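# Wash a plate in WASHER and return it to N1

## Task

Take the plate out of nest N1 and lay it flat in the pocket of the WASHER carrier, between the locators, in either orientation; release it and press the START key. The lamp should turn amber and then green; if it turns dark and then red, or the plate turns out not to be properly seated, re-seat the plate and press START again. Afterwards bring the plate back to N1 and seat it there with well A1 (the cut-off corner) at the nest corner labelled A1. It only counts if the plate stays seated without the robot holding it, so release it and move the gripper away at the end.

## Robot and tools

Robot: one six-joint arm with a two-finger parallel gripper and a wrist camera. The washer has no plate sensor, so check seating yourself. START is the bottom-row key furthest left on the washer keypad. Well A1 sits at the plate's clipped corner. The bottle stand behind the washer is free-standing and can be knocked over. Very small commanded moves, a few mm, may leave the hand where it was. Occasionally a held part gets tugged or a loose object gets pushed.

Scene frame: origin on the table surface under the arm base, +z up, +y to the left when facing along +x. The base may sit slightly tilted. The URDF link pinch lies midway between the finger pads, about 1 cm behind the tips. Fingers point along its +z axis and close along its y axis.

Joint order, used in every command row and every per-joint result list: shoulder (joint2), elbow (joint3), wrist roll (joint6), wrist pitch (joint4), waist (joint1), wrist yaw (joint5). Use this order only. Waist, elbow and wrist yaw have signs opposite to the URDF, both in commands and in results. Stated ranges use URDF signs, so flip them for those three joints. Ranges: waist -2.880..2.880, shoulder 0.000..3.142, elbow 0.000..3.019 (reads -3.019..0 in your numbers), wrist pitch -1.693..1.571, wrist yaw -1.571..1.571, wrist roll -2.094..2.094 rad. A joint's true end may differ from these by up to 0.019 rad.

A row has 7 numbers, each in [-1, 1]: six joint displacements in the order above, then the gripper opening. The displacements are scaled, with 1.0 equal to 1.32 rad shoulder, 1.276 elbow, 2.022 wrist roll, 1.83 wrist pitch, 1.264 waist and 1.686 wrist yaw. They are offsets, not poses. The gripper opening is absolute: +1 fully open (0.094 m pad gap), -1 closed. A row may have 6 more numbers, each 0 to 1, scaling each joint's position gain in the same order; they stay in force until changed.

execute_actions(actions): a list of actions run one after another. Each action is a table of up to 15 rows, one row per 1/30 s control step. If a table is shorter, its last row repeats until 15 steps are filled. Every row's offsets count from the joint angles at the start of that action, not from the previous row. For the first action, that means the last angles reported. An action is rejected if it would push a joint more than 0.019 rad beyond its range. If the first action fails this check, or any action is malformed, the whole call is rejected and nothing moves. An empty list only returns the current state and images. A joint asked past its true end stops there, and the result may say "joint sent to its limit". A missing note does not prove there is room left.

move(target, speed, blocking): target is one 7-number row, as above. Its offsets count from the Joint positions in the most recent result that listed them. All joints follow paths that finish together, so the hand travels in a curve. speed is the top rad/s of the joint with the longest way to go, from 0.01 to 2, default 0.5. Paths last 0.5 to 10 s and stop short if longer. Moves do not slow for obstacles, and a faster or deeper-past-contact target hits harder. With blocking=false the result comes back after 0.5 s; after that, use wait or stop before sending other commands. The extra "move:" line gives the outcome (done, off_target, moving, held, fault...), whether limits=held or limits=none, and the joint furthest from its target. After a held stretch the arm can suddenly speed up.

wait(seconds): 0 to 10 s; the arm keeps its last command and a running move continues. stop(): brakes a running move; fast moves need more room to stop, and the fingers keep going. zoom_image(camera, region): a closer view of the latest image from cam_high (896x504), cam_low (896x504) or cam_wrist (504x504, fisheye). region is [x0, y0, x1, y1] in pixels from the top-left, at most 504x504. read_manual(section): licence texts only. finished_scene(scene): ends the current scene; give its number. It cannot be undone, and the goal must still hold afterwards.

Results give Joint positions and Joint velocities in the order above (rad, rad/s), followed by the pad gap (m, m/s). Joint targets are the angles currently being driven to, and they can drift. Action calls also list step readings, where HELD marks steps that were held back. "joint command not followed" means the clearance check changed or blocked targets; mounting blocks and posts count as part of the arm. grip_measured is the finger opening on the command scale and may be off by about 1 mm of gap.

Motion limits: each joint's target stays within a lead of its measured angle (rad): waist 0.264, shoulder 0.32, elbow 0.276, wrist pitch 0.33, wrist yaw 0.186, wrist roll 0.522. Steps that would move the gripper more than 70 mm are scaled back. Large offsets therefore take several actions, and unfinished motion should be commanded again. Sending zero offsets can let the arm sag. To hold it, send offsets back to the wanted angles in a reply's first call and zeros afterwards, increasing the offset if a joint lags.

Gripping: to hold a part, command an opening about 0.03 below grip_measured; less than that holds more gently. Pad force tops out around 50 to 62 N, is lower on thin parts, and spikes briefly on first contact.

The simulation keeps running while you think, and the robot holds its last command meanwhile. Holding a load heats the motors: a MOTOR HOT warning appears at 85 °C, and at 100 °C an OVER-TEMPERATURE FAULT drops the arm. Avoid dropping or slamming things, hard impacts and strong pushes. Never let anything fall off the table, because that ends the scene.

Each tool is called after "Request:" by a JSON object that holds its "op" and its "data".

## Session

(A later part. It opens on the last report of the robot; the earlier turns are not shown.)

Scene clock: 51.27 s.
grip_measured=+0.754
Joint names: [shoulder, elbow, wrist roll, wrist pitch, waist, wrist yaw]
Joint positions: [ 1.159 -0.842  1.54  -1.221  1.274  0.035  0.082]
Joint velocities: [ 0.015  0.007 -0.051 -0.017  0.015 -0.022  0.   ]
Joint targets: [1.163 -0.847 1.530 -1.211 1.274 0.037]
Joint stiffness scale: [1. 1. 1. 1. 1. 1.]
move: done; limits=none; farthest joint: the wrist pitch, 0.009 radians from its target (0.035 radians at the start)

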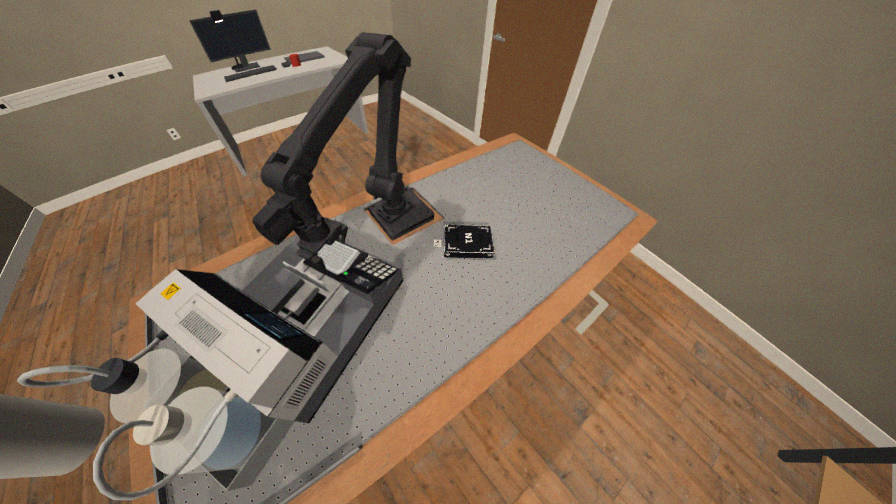

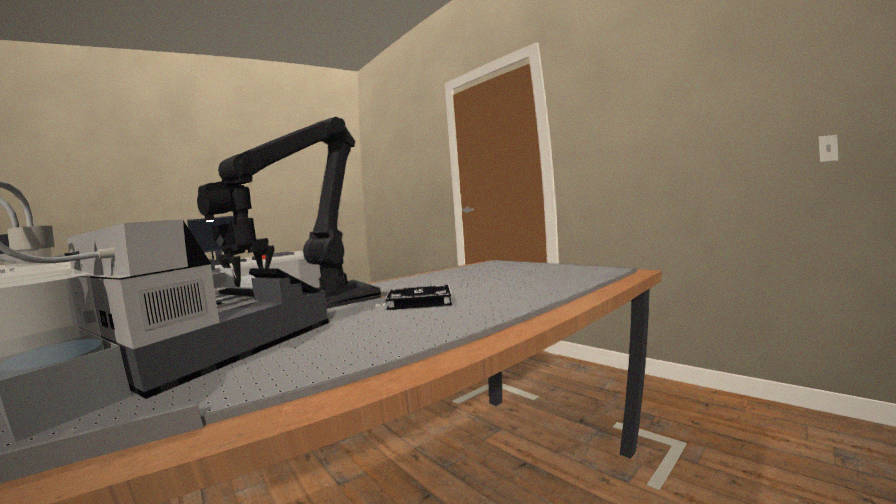

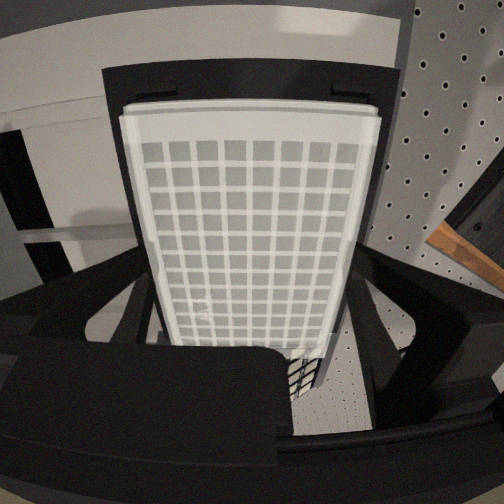

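Request:
{"op": "move", "data": {"target": [0,0.007,0,0.0145,0,0,0.72], "speed": 0.04}}

Request:
{"op": "zoom_image", "data": {"camera": "cam_wrist", "region": [80,40,420,240]}}

Scene clock: 54.43 s.
grip_measured=+0.754
Joint names: [shoulder, elbow, wrist roll, wrist pitch, waist, wrist yaw]
Joint positions: [ 1.159 -0.83   1.54  -1.207  1.274  0.035  0.082]
Joint velocities: [ 0.005  0.017 -0.037 -0.007 -0.005 -0.051 -0.   ]
Joint targets: [1.159 -0.833 1.540 -1.194 1.274 0.035]
Joint stiffness scale: [1. 1. 1. 1. 1. 1.]
move: done; limits=none; farthest joint: the wrist pitch, 0.012 radians from its target (0.026 radians at the start)

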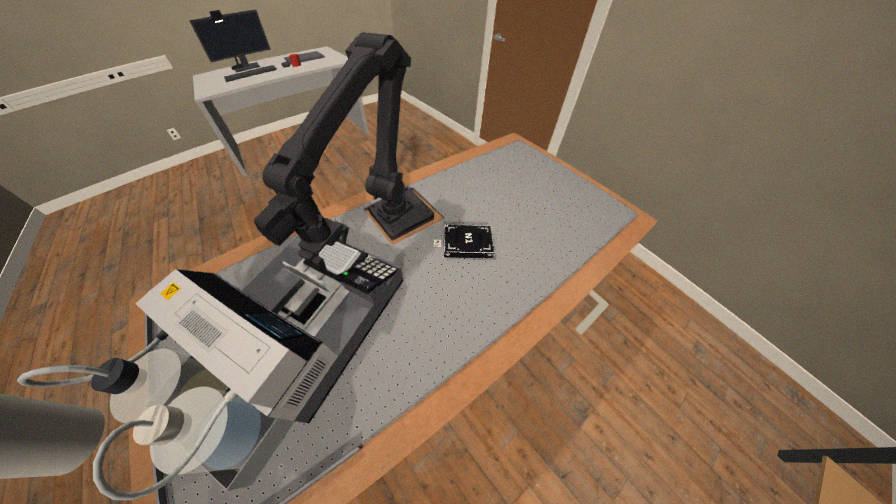

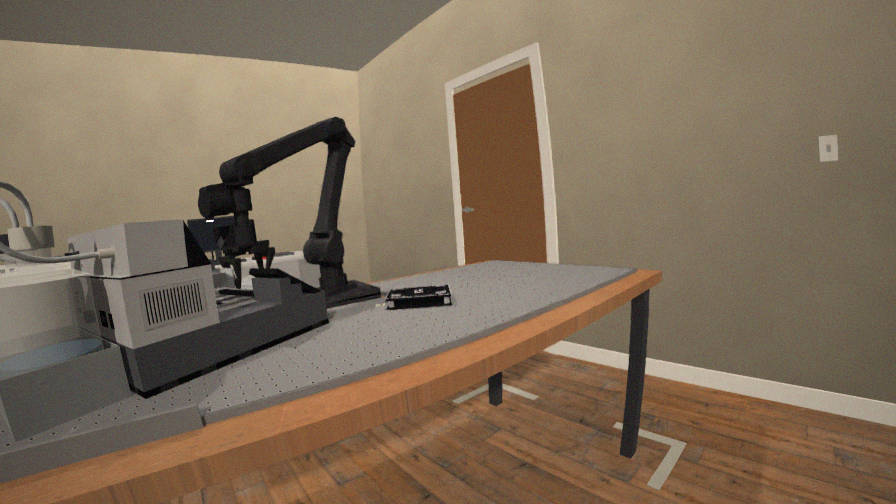

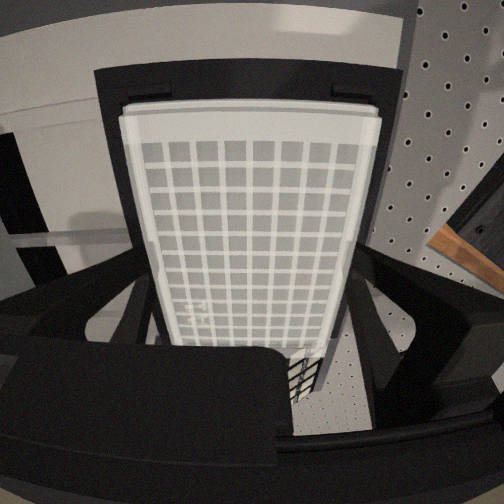

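Region (80, 40, 420, 240) of cam_wrist's 504x504 image, scaled by 1.482, with more detail than that image has; it fills the top 296 rows of this view, and the rest is white.

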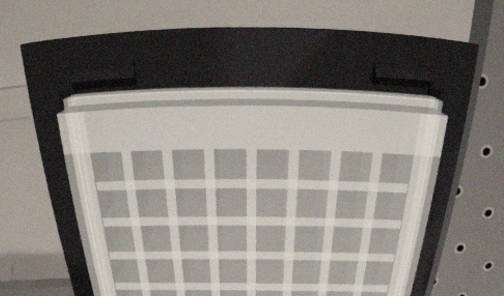

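Centred. Lower with the shoulder, slight forward.

Request:
{"op": "move", "data": {"target": [0.022,-0.005,0,0,0,-0.003,0.72], "speed": 0.04}}

Request:
{"op": "move", "data": {"target": [0,-0.02,0,0,0,0,1]}}

Request:
{"op": "zoom_image", "data": {"camera": "cam_wrist", "region": [80,40,420,360]}}

Scene clock: 58.53 s.
grip_measured=+0.754
Joint names: [shoulder, elbow, wrist roll, wrist pitch, waist, wrist yaw]
Joint positions: [ 1.162 -0.83   1.54  -1.207  1.274  0.033  0.082]
Joint velocities: [-0.015 -0.022  0.007  0.002 -0.005  0.051 -0.001]
Joint targets: [1.188 -0.836 1.540 -1.206 1.274 0.029]
Joint stiffness scale: [1. 1. 1. 1. 1. 1.]
move: off_target; limits=none; farthest joint: the shoulder, 0.026 radians from its target (0.029 radians at the start)

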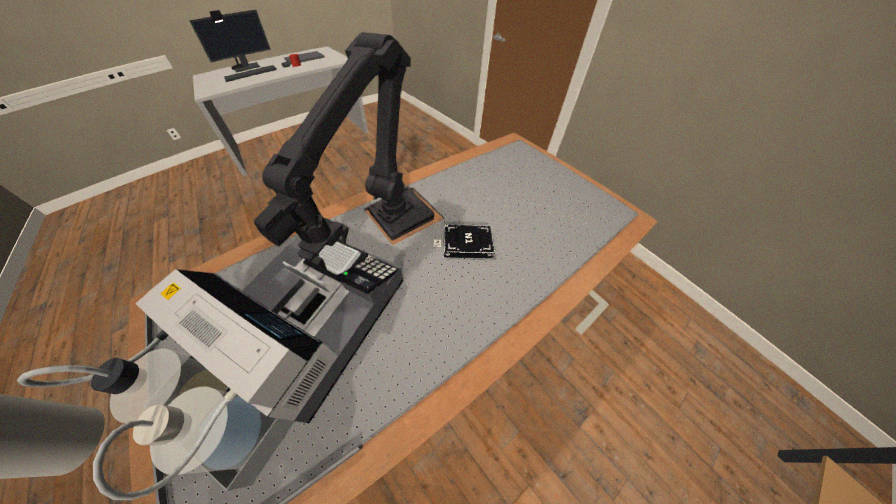

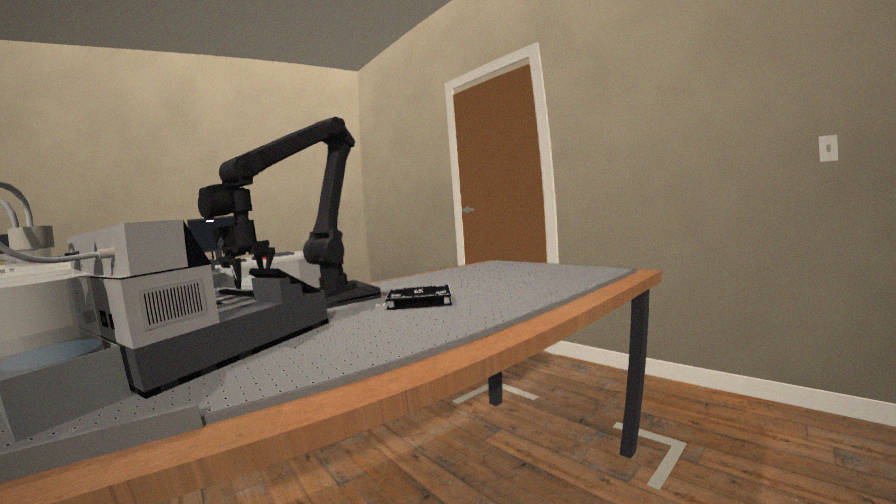

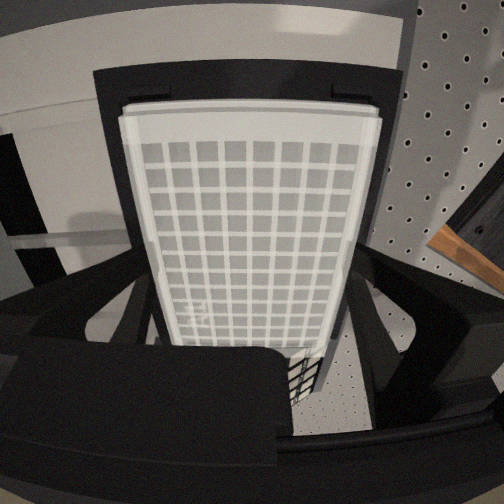

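Scene clock: 59.23 s.
grip_measured=+1.000
Joint names: [shoulder, elbow, wrist roll, wrist pitch, waist, wrist yaw]
Joint positions: [ 1.162 -0.829  1.54  -1.207  1.274  0.033  0.094]
Joint velocities: [-0.005  0.007 -0.037  0.002  0.024 -0.007  0.   ]
Joint targets: [1.162 -0.856 1.540 -1.207 1.274 0.033]
Joint stiffness scale: [1. 1. 1. 1. 1. 1.]
move: off_target; limits=none; farthest joint: the elbow, 0.026 radians from its target (0.026 radians at the start)

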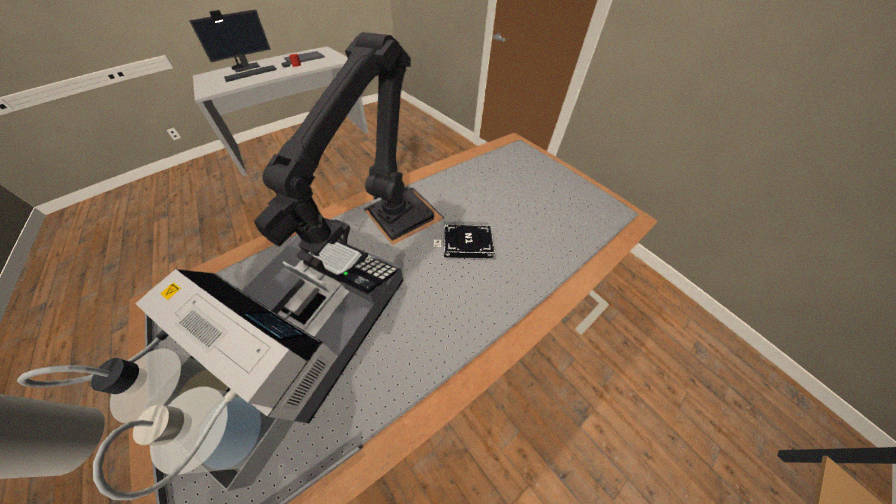

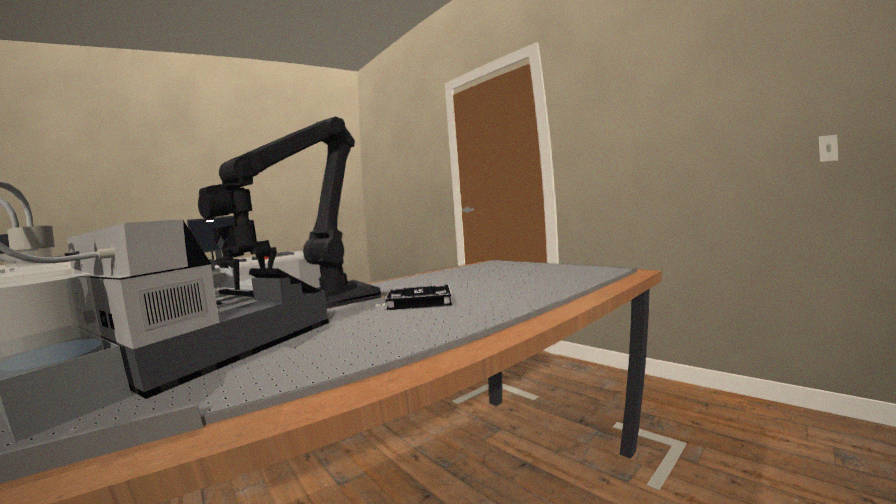

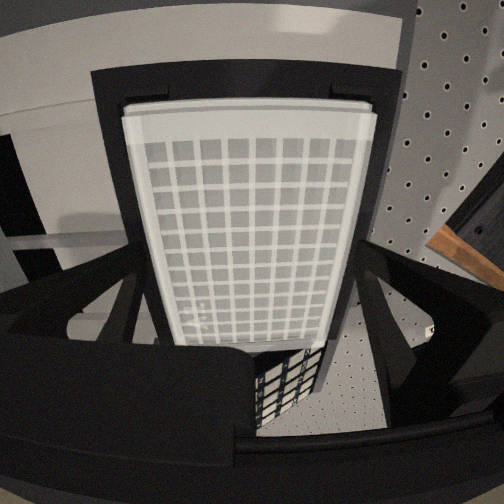

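Region (80, 40, 420, 360) of cam_wrist's 504x504 image, scaled by 1.482, with more detail than that image has; it fills the top 474 rows of this view, and the rest is white.

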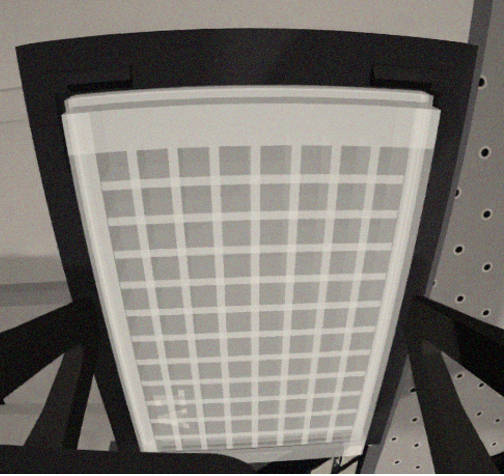

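Request:
{"op": "execute_actions", "data": {"actions": []}}

Request:
{"op": "move", "data": {"target": [-0.045,-0.15,0,-0.095,0,0,1], "speed": 0.15}}

Scene clock: 77.70 s.
grip_measured=+1.000
Joint names: [shoulder, elbow, wrist roll, wrist pitch, waist, wrist yaw]
Joint positions: [ 1.162 -0.829  1.54  -1.207  1.274  0.033  0.094]
Joint velocities: [ 0.005  0.002 -0.066 -0.017  0.015 -0.037  0.   ]
Joint targets: [1.162 -0.856 1.540 -1.207 1.274 0.033]
Joint stiffness scale: [1. 1. 1. 1. 1. 1.]

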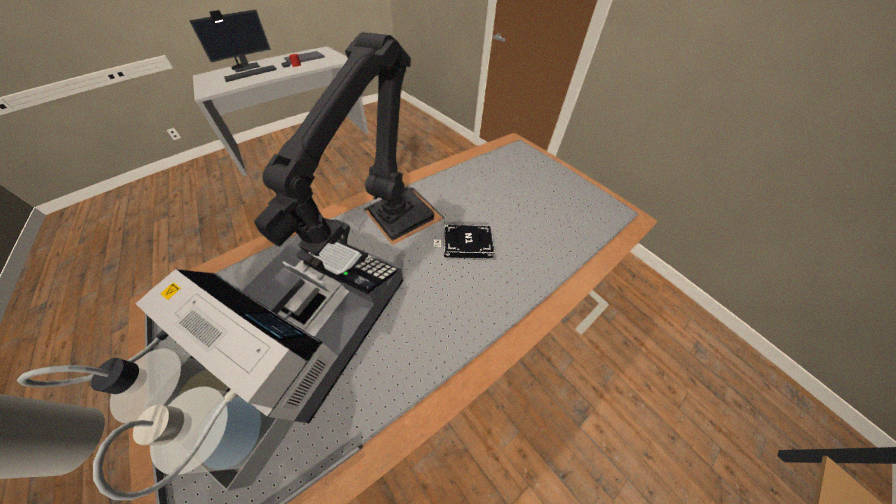

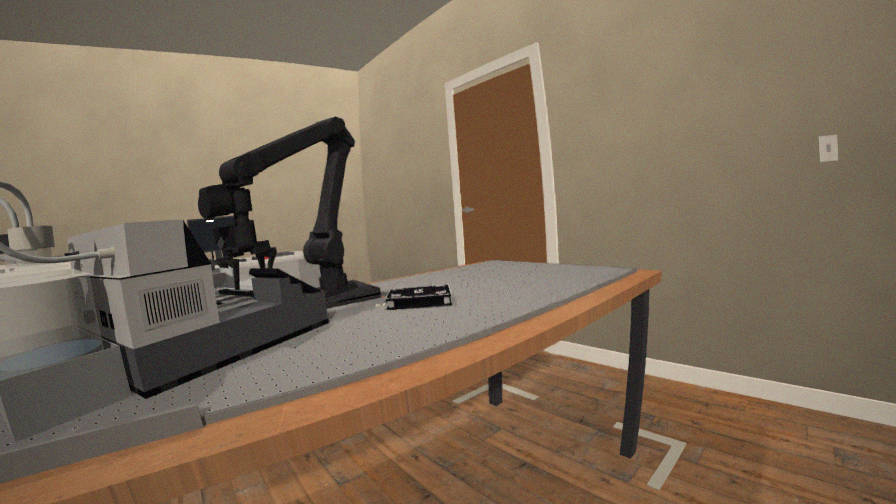

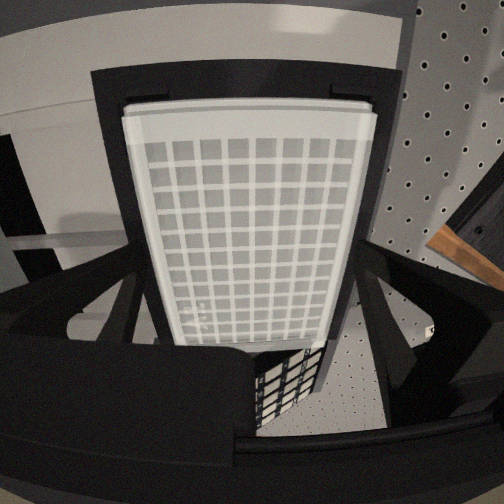

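Scene clock: 79.37 s.
grip_measured=+1.000
Joint names: [shoulder, elbow, wrist roll, wrist pitch, waist, wrist yaw]
Joint positions: [ 1.116 -0.973  1.54  -1.372  1.274  0.033  0.094]
Joint velocities: [-0.015  0.002 -0.066  0.002  0.015 -0.022  0.   ]
Joint targets: [1.103 -1.020 1.540 -1.381 1.274 0.033]
Joint stiffness scale: [1. 1. 1. 1. 1. 1.]
move: off_target; limits=none; farthest joint: the elbow, 0.047 radians from its target (0.191 radians at the start)

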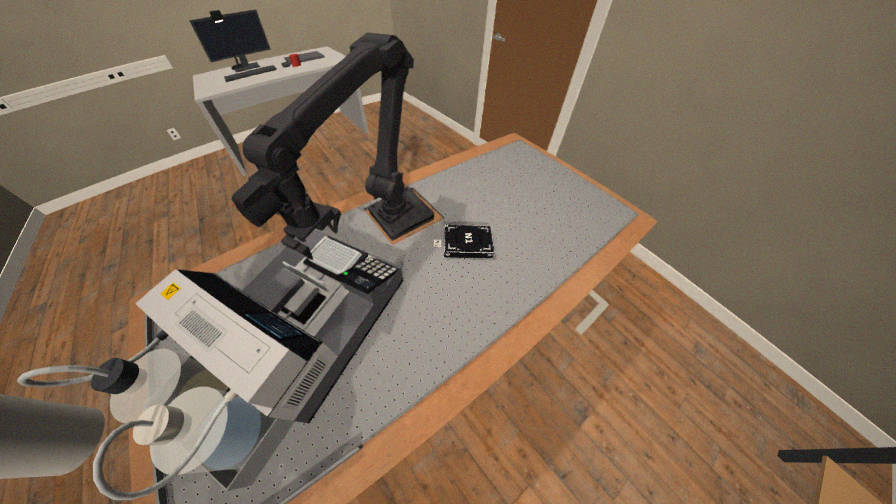

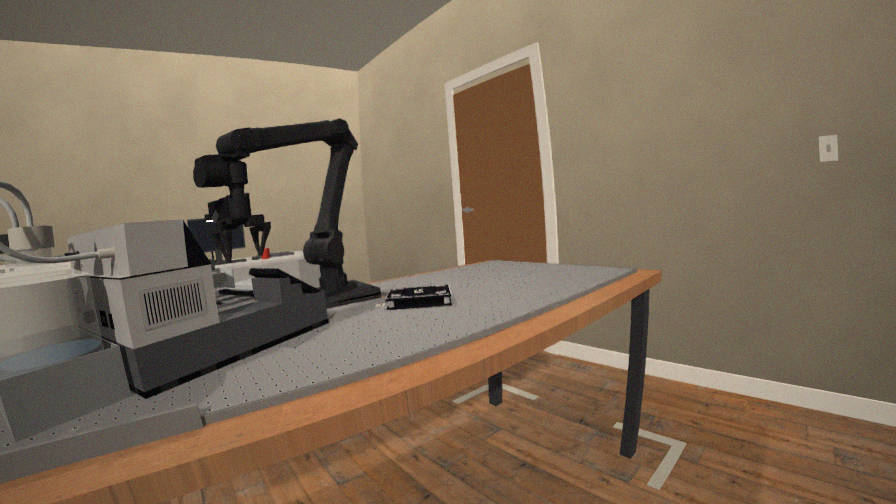

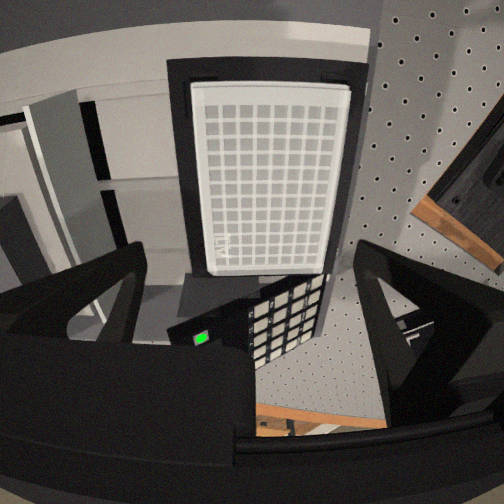

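Request:
{"op": "move", "data": {"target": [-0.015,-0.02,0.225,0,-0.49,-0.03,-1], "speed": 0.4}}

Request:
{"op": "zoom_image", "data": {"camera": "cam_high", "region": [270,200,430,320]}}

Scene clock: 84.27 s.
grip_measured=-0.981
Joint names: [shoulder, elbow, wrist roll, wrist pitch, waist, wrist yaw]
Joint positions: [ 1.113 -0.973  1.985 -1.372  0.661 -0.015  0.001]
Joint velocities: [-0.015  0.012 -0.022  0.012  0.024  0.081  0.   ]
Joint targets: [1.096 -0.998 1.995 -1.372 0.655 -0.017]
Joint stiffness scale: [1. 1. 1. 1. 1. 1.]
move: off_target; limits=none; farthest joint: the elbow, 0.026 radians from its target (0.026 radians at the start)

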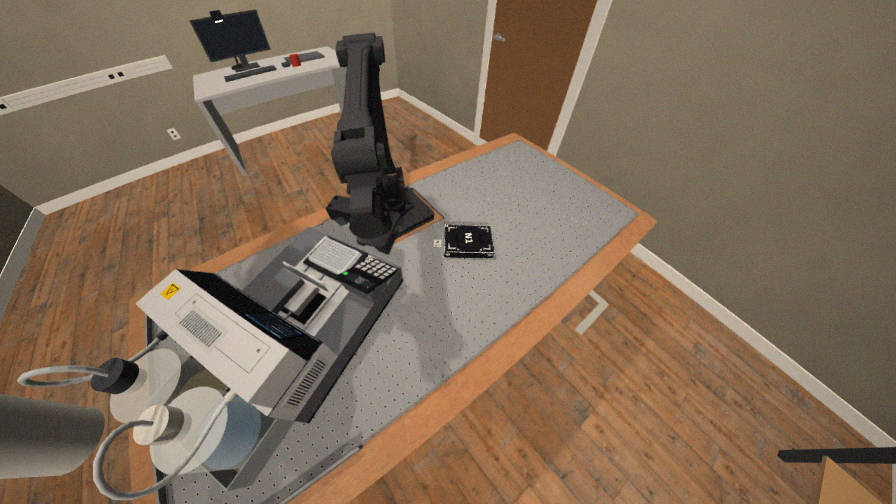

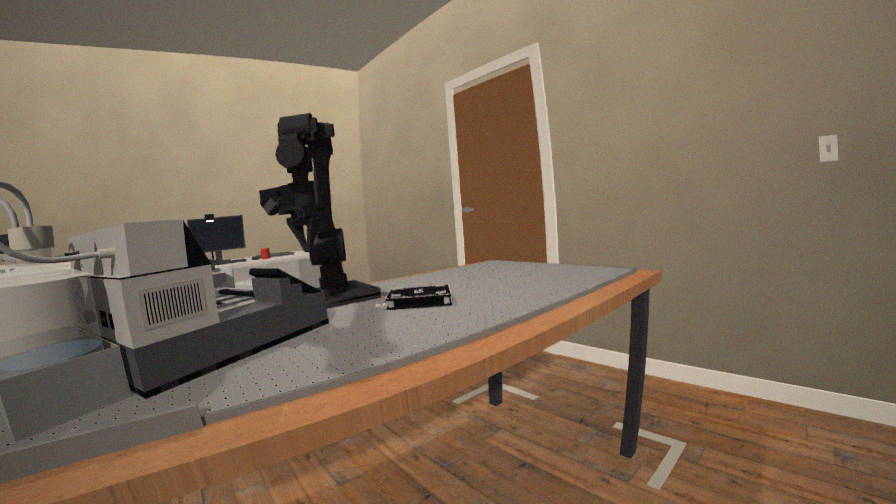

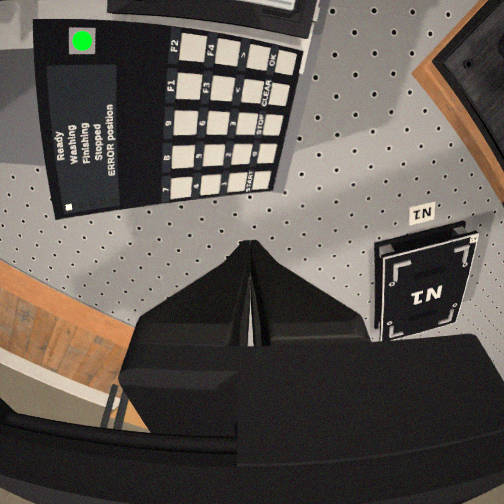

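Region (270, 200, 430, 320) of cam_high's 896x504 image, scaled by 3.150, with more detail than that image has; it fills the top 378 rows of this view, and the rest is white.

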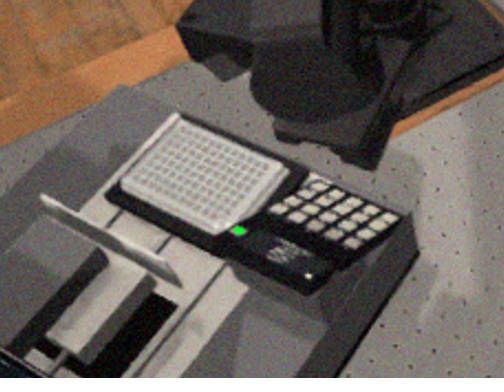

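Request:
{"op": "move", "data": {"target": [0.04,0.093,0,0.082,0,0,-1], "speed": 0.15}}

Scene clock: 87.80 s.
grip_measured=-0.981
Joint names: [shoulder, elbow, wrist roll, wrist pitch, waist, wrist yaw]
Joint positions: [ 1.154 -0.849  1.985 -1.232  0.661 -0.015  0.001]
Joint velocities: [-0.005  0.012 -0.007 -0.017 -0.005  0.007  0.   ]
Joint targets: [1.166 -0.854 1.985 -1.222 0.661 -0.015]
Joint stiffness scale: [1. 1. 1. 1. 1. 1.]
move: done; limits=none; farthest joint: the shoulder, 0.012 radians from its target (0.053 radians at the start)

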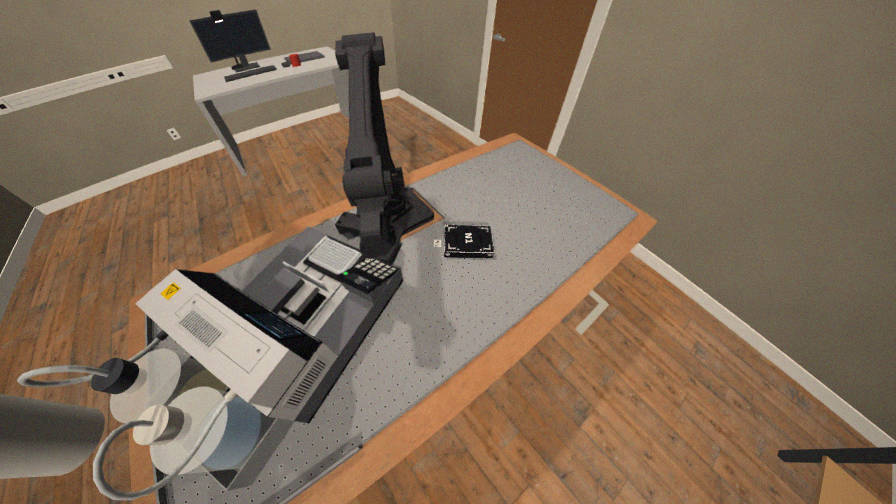

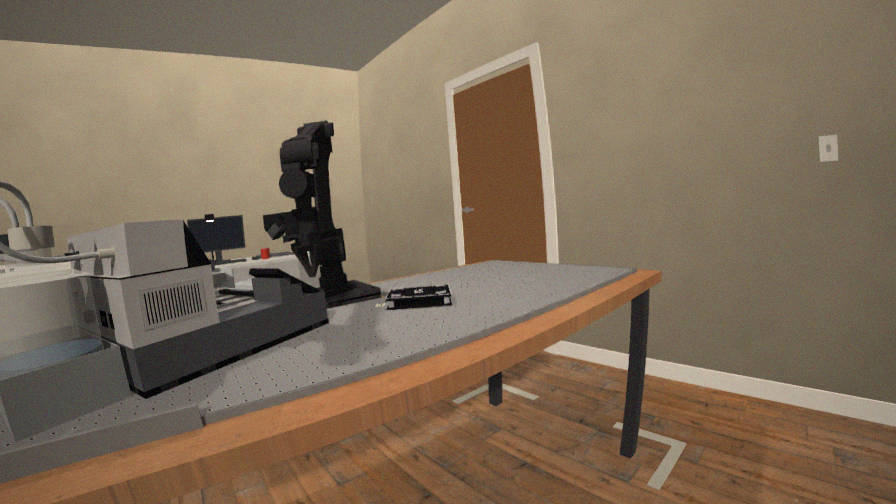

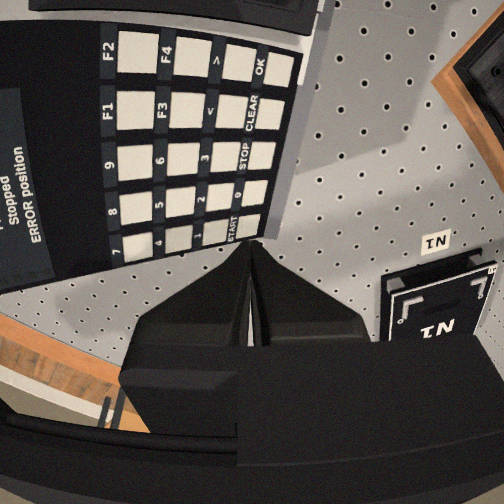

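Request:
{"op": "move", "data": {"target": [0.021,0.012,0,0.025,0,0,-1], "speed": 0.06}}

Scene clock: 93.13 s.
grip_measured=-0.981
Joint names: [shoulder, elbow, wrist roll, wrist pitch, waist, wrist yaw]
Joint positions: [ 1.168 -0.831  1.985 -1.196  0.661 -0.015  0.001]
Joint velocities: [-0.015  0.002  0.051 -0.007  0.015 -0.007 -0.001]
Joint targets: [1.181 -0.834 1.985 -1.186 0.661 -0.015]
Joint stiffness scale: [1. 1. 1. 1. 1. 1.]
move: done; limits=none; farthest joint: the shoulder, 0.014 radians from its target (0.028 radians at the start)

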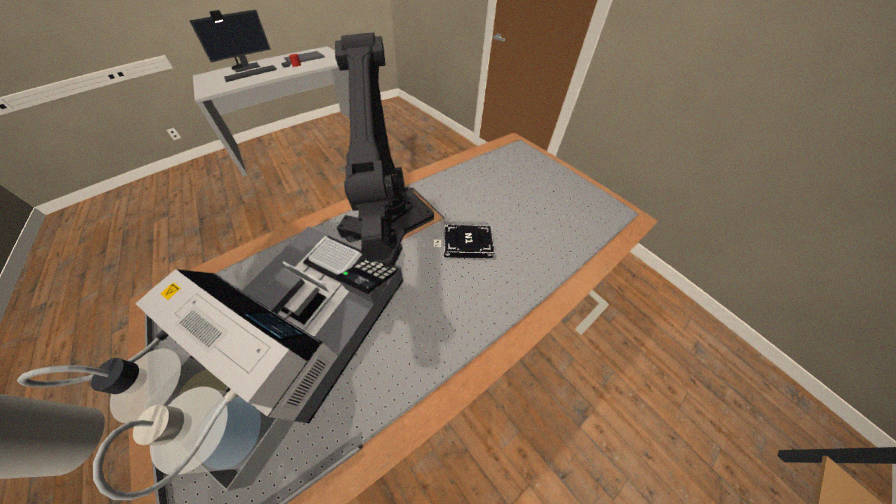

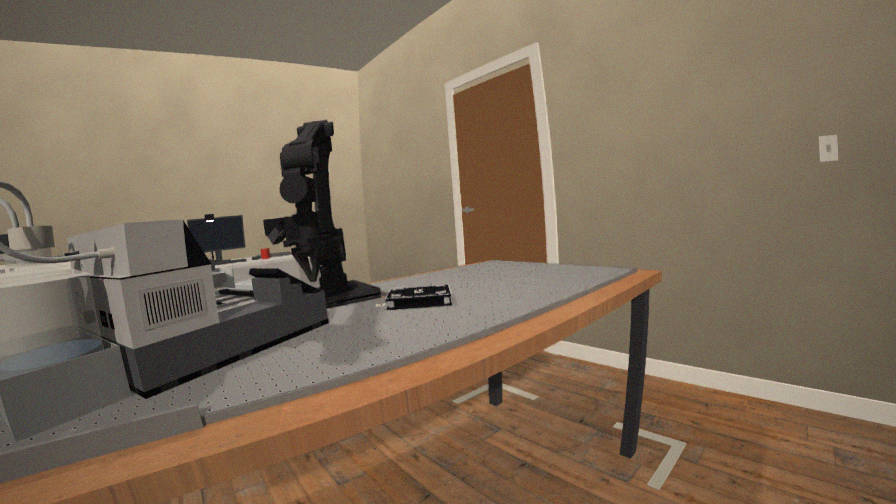

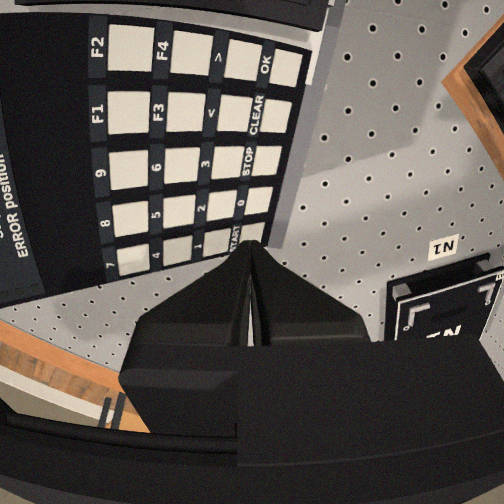

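Request:
{"op": "move", "data": {"target": [0.021,0.012,0,0.025,0,0.014,-1], "speed": 0.06}}

Scene clock: 96.90 s.
grip_measured=-0.981
Joint names: [shoulder, elbow, wrist roll, wrist pitch, waist, wrist yaw]
Joint positions: [ 1.182 -0.812  1.985 -1.16   0.661  0.006  0.001]
Joint velocities: [ 0.005  0.017  0.051  0.002 -0.005  0.007 -0.001]
Joint targets: [1.195 -0.815 1.985 -1.150 0.661 0.009]
Joint stiffness scale: [1. 1. 1. 1. 1. 1.]
move: done; limits=none; farthest joint: the shoulder, 0.014 radians from its target (0.028 radians at the start)

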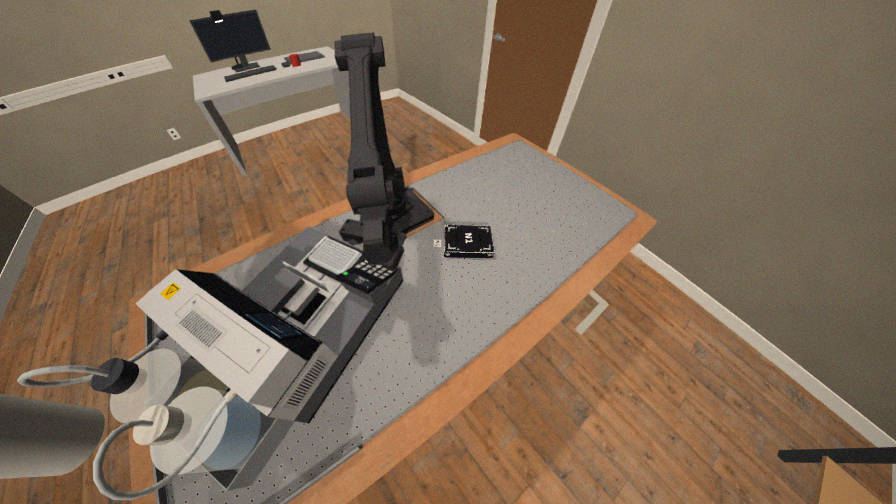

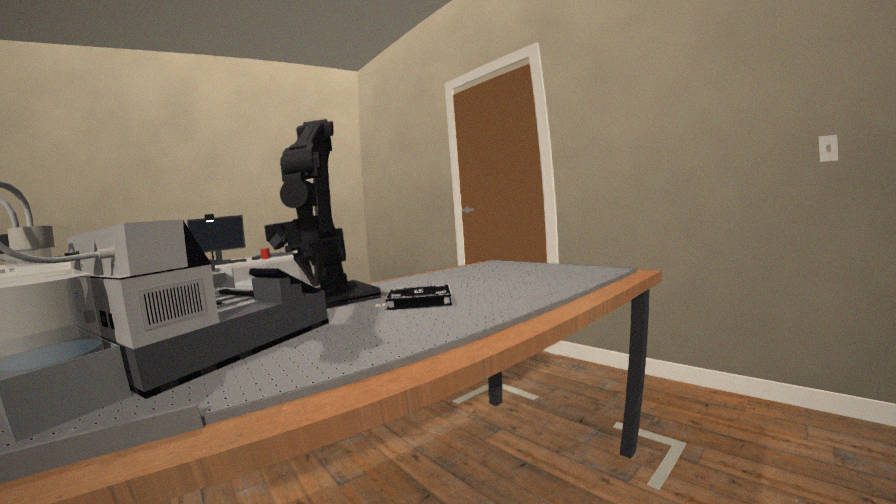

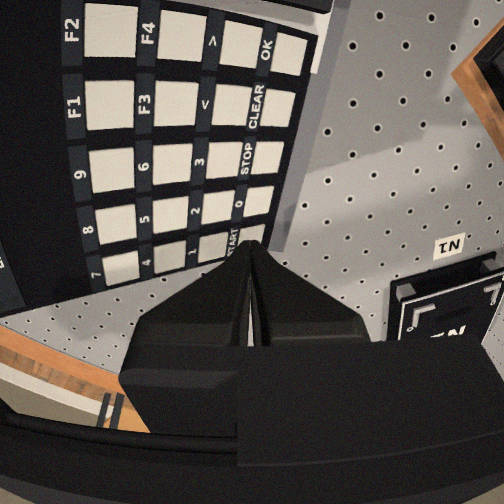

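Request:
{"op": "move", "data": {"target": [0.02,0.012,0,0.023,0,0.003,-1], "speed": 0.05}}

Scene clock: 100.77 s.
grip_measured=-0.981
Joint names: [shoulder, elbow, wrist roll, wrist pitch, waist, wrist yaw]
Joint positions: [ 1.185 -0.799  1.985 -1.139  0.661  0.008  0.001]
Joint velocities: [-0.015 -0.002 -0.037 -0.012  0.005  0.066 -0.   ]
Joint targets: [1.208 -0.797 1.985 -1.117 0.661 0.012]
Joint stiffness scale: [1. 1. 1. 1. 1. 1.]
move: off_target; limits=none; farthest joint: the shoulder, 0.023 radians from its target (0.027 radians at the start)

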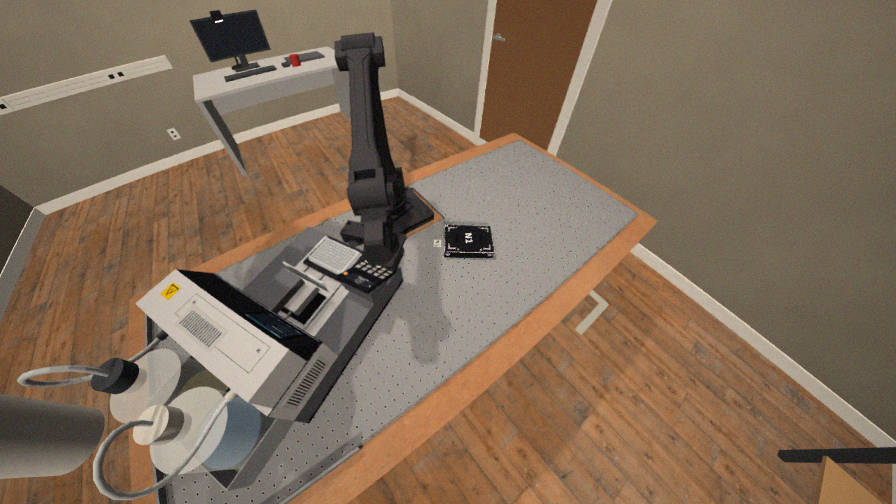

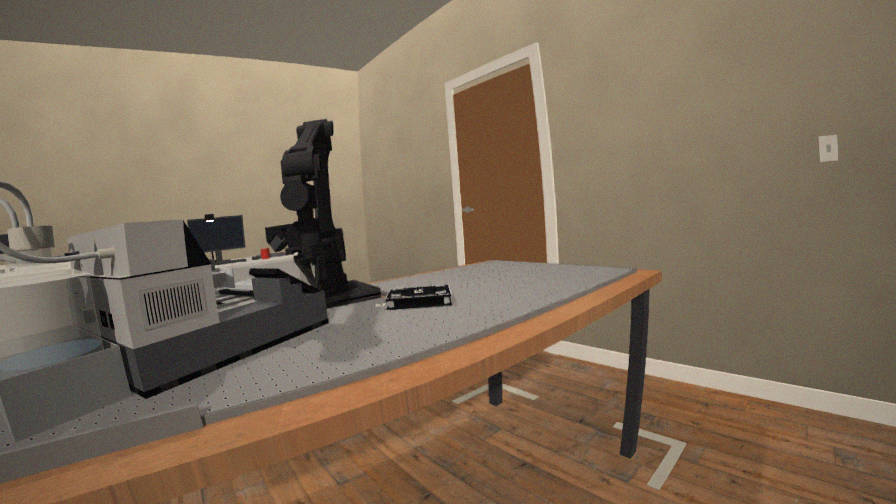

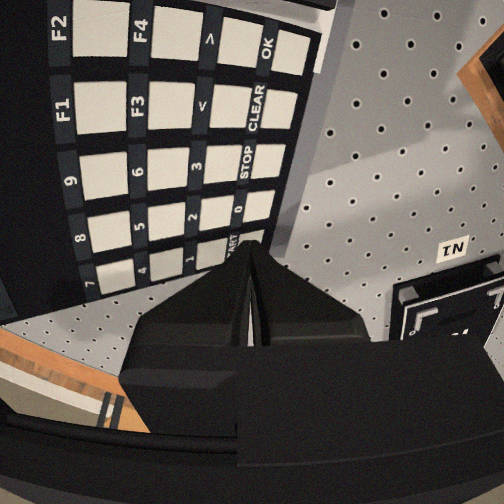

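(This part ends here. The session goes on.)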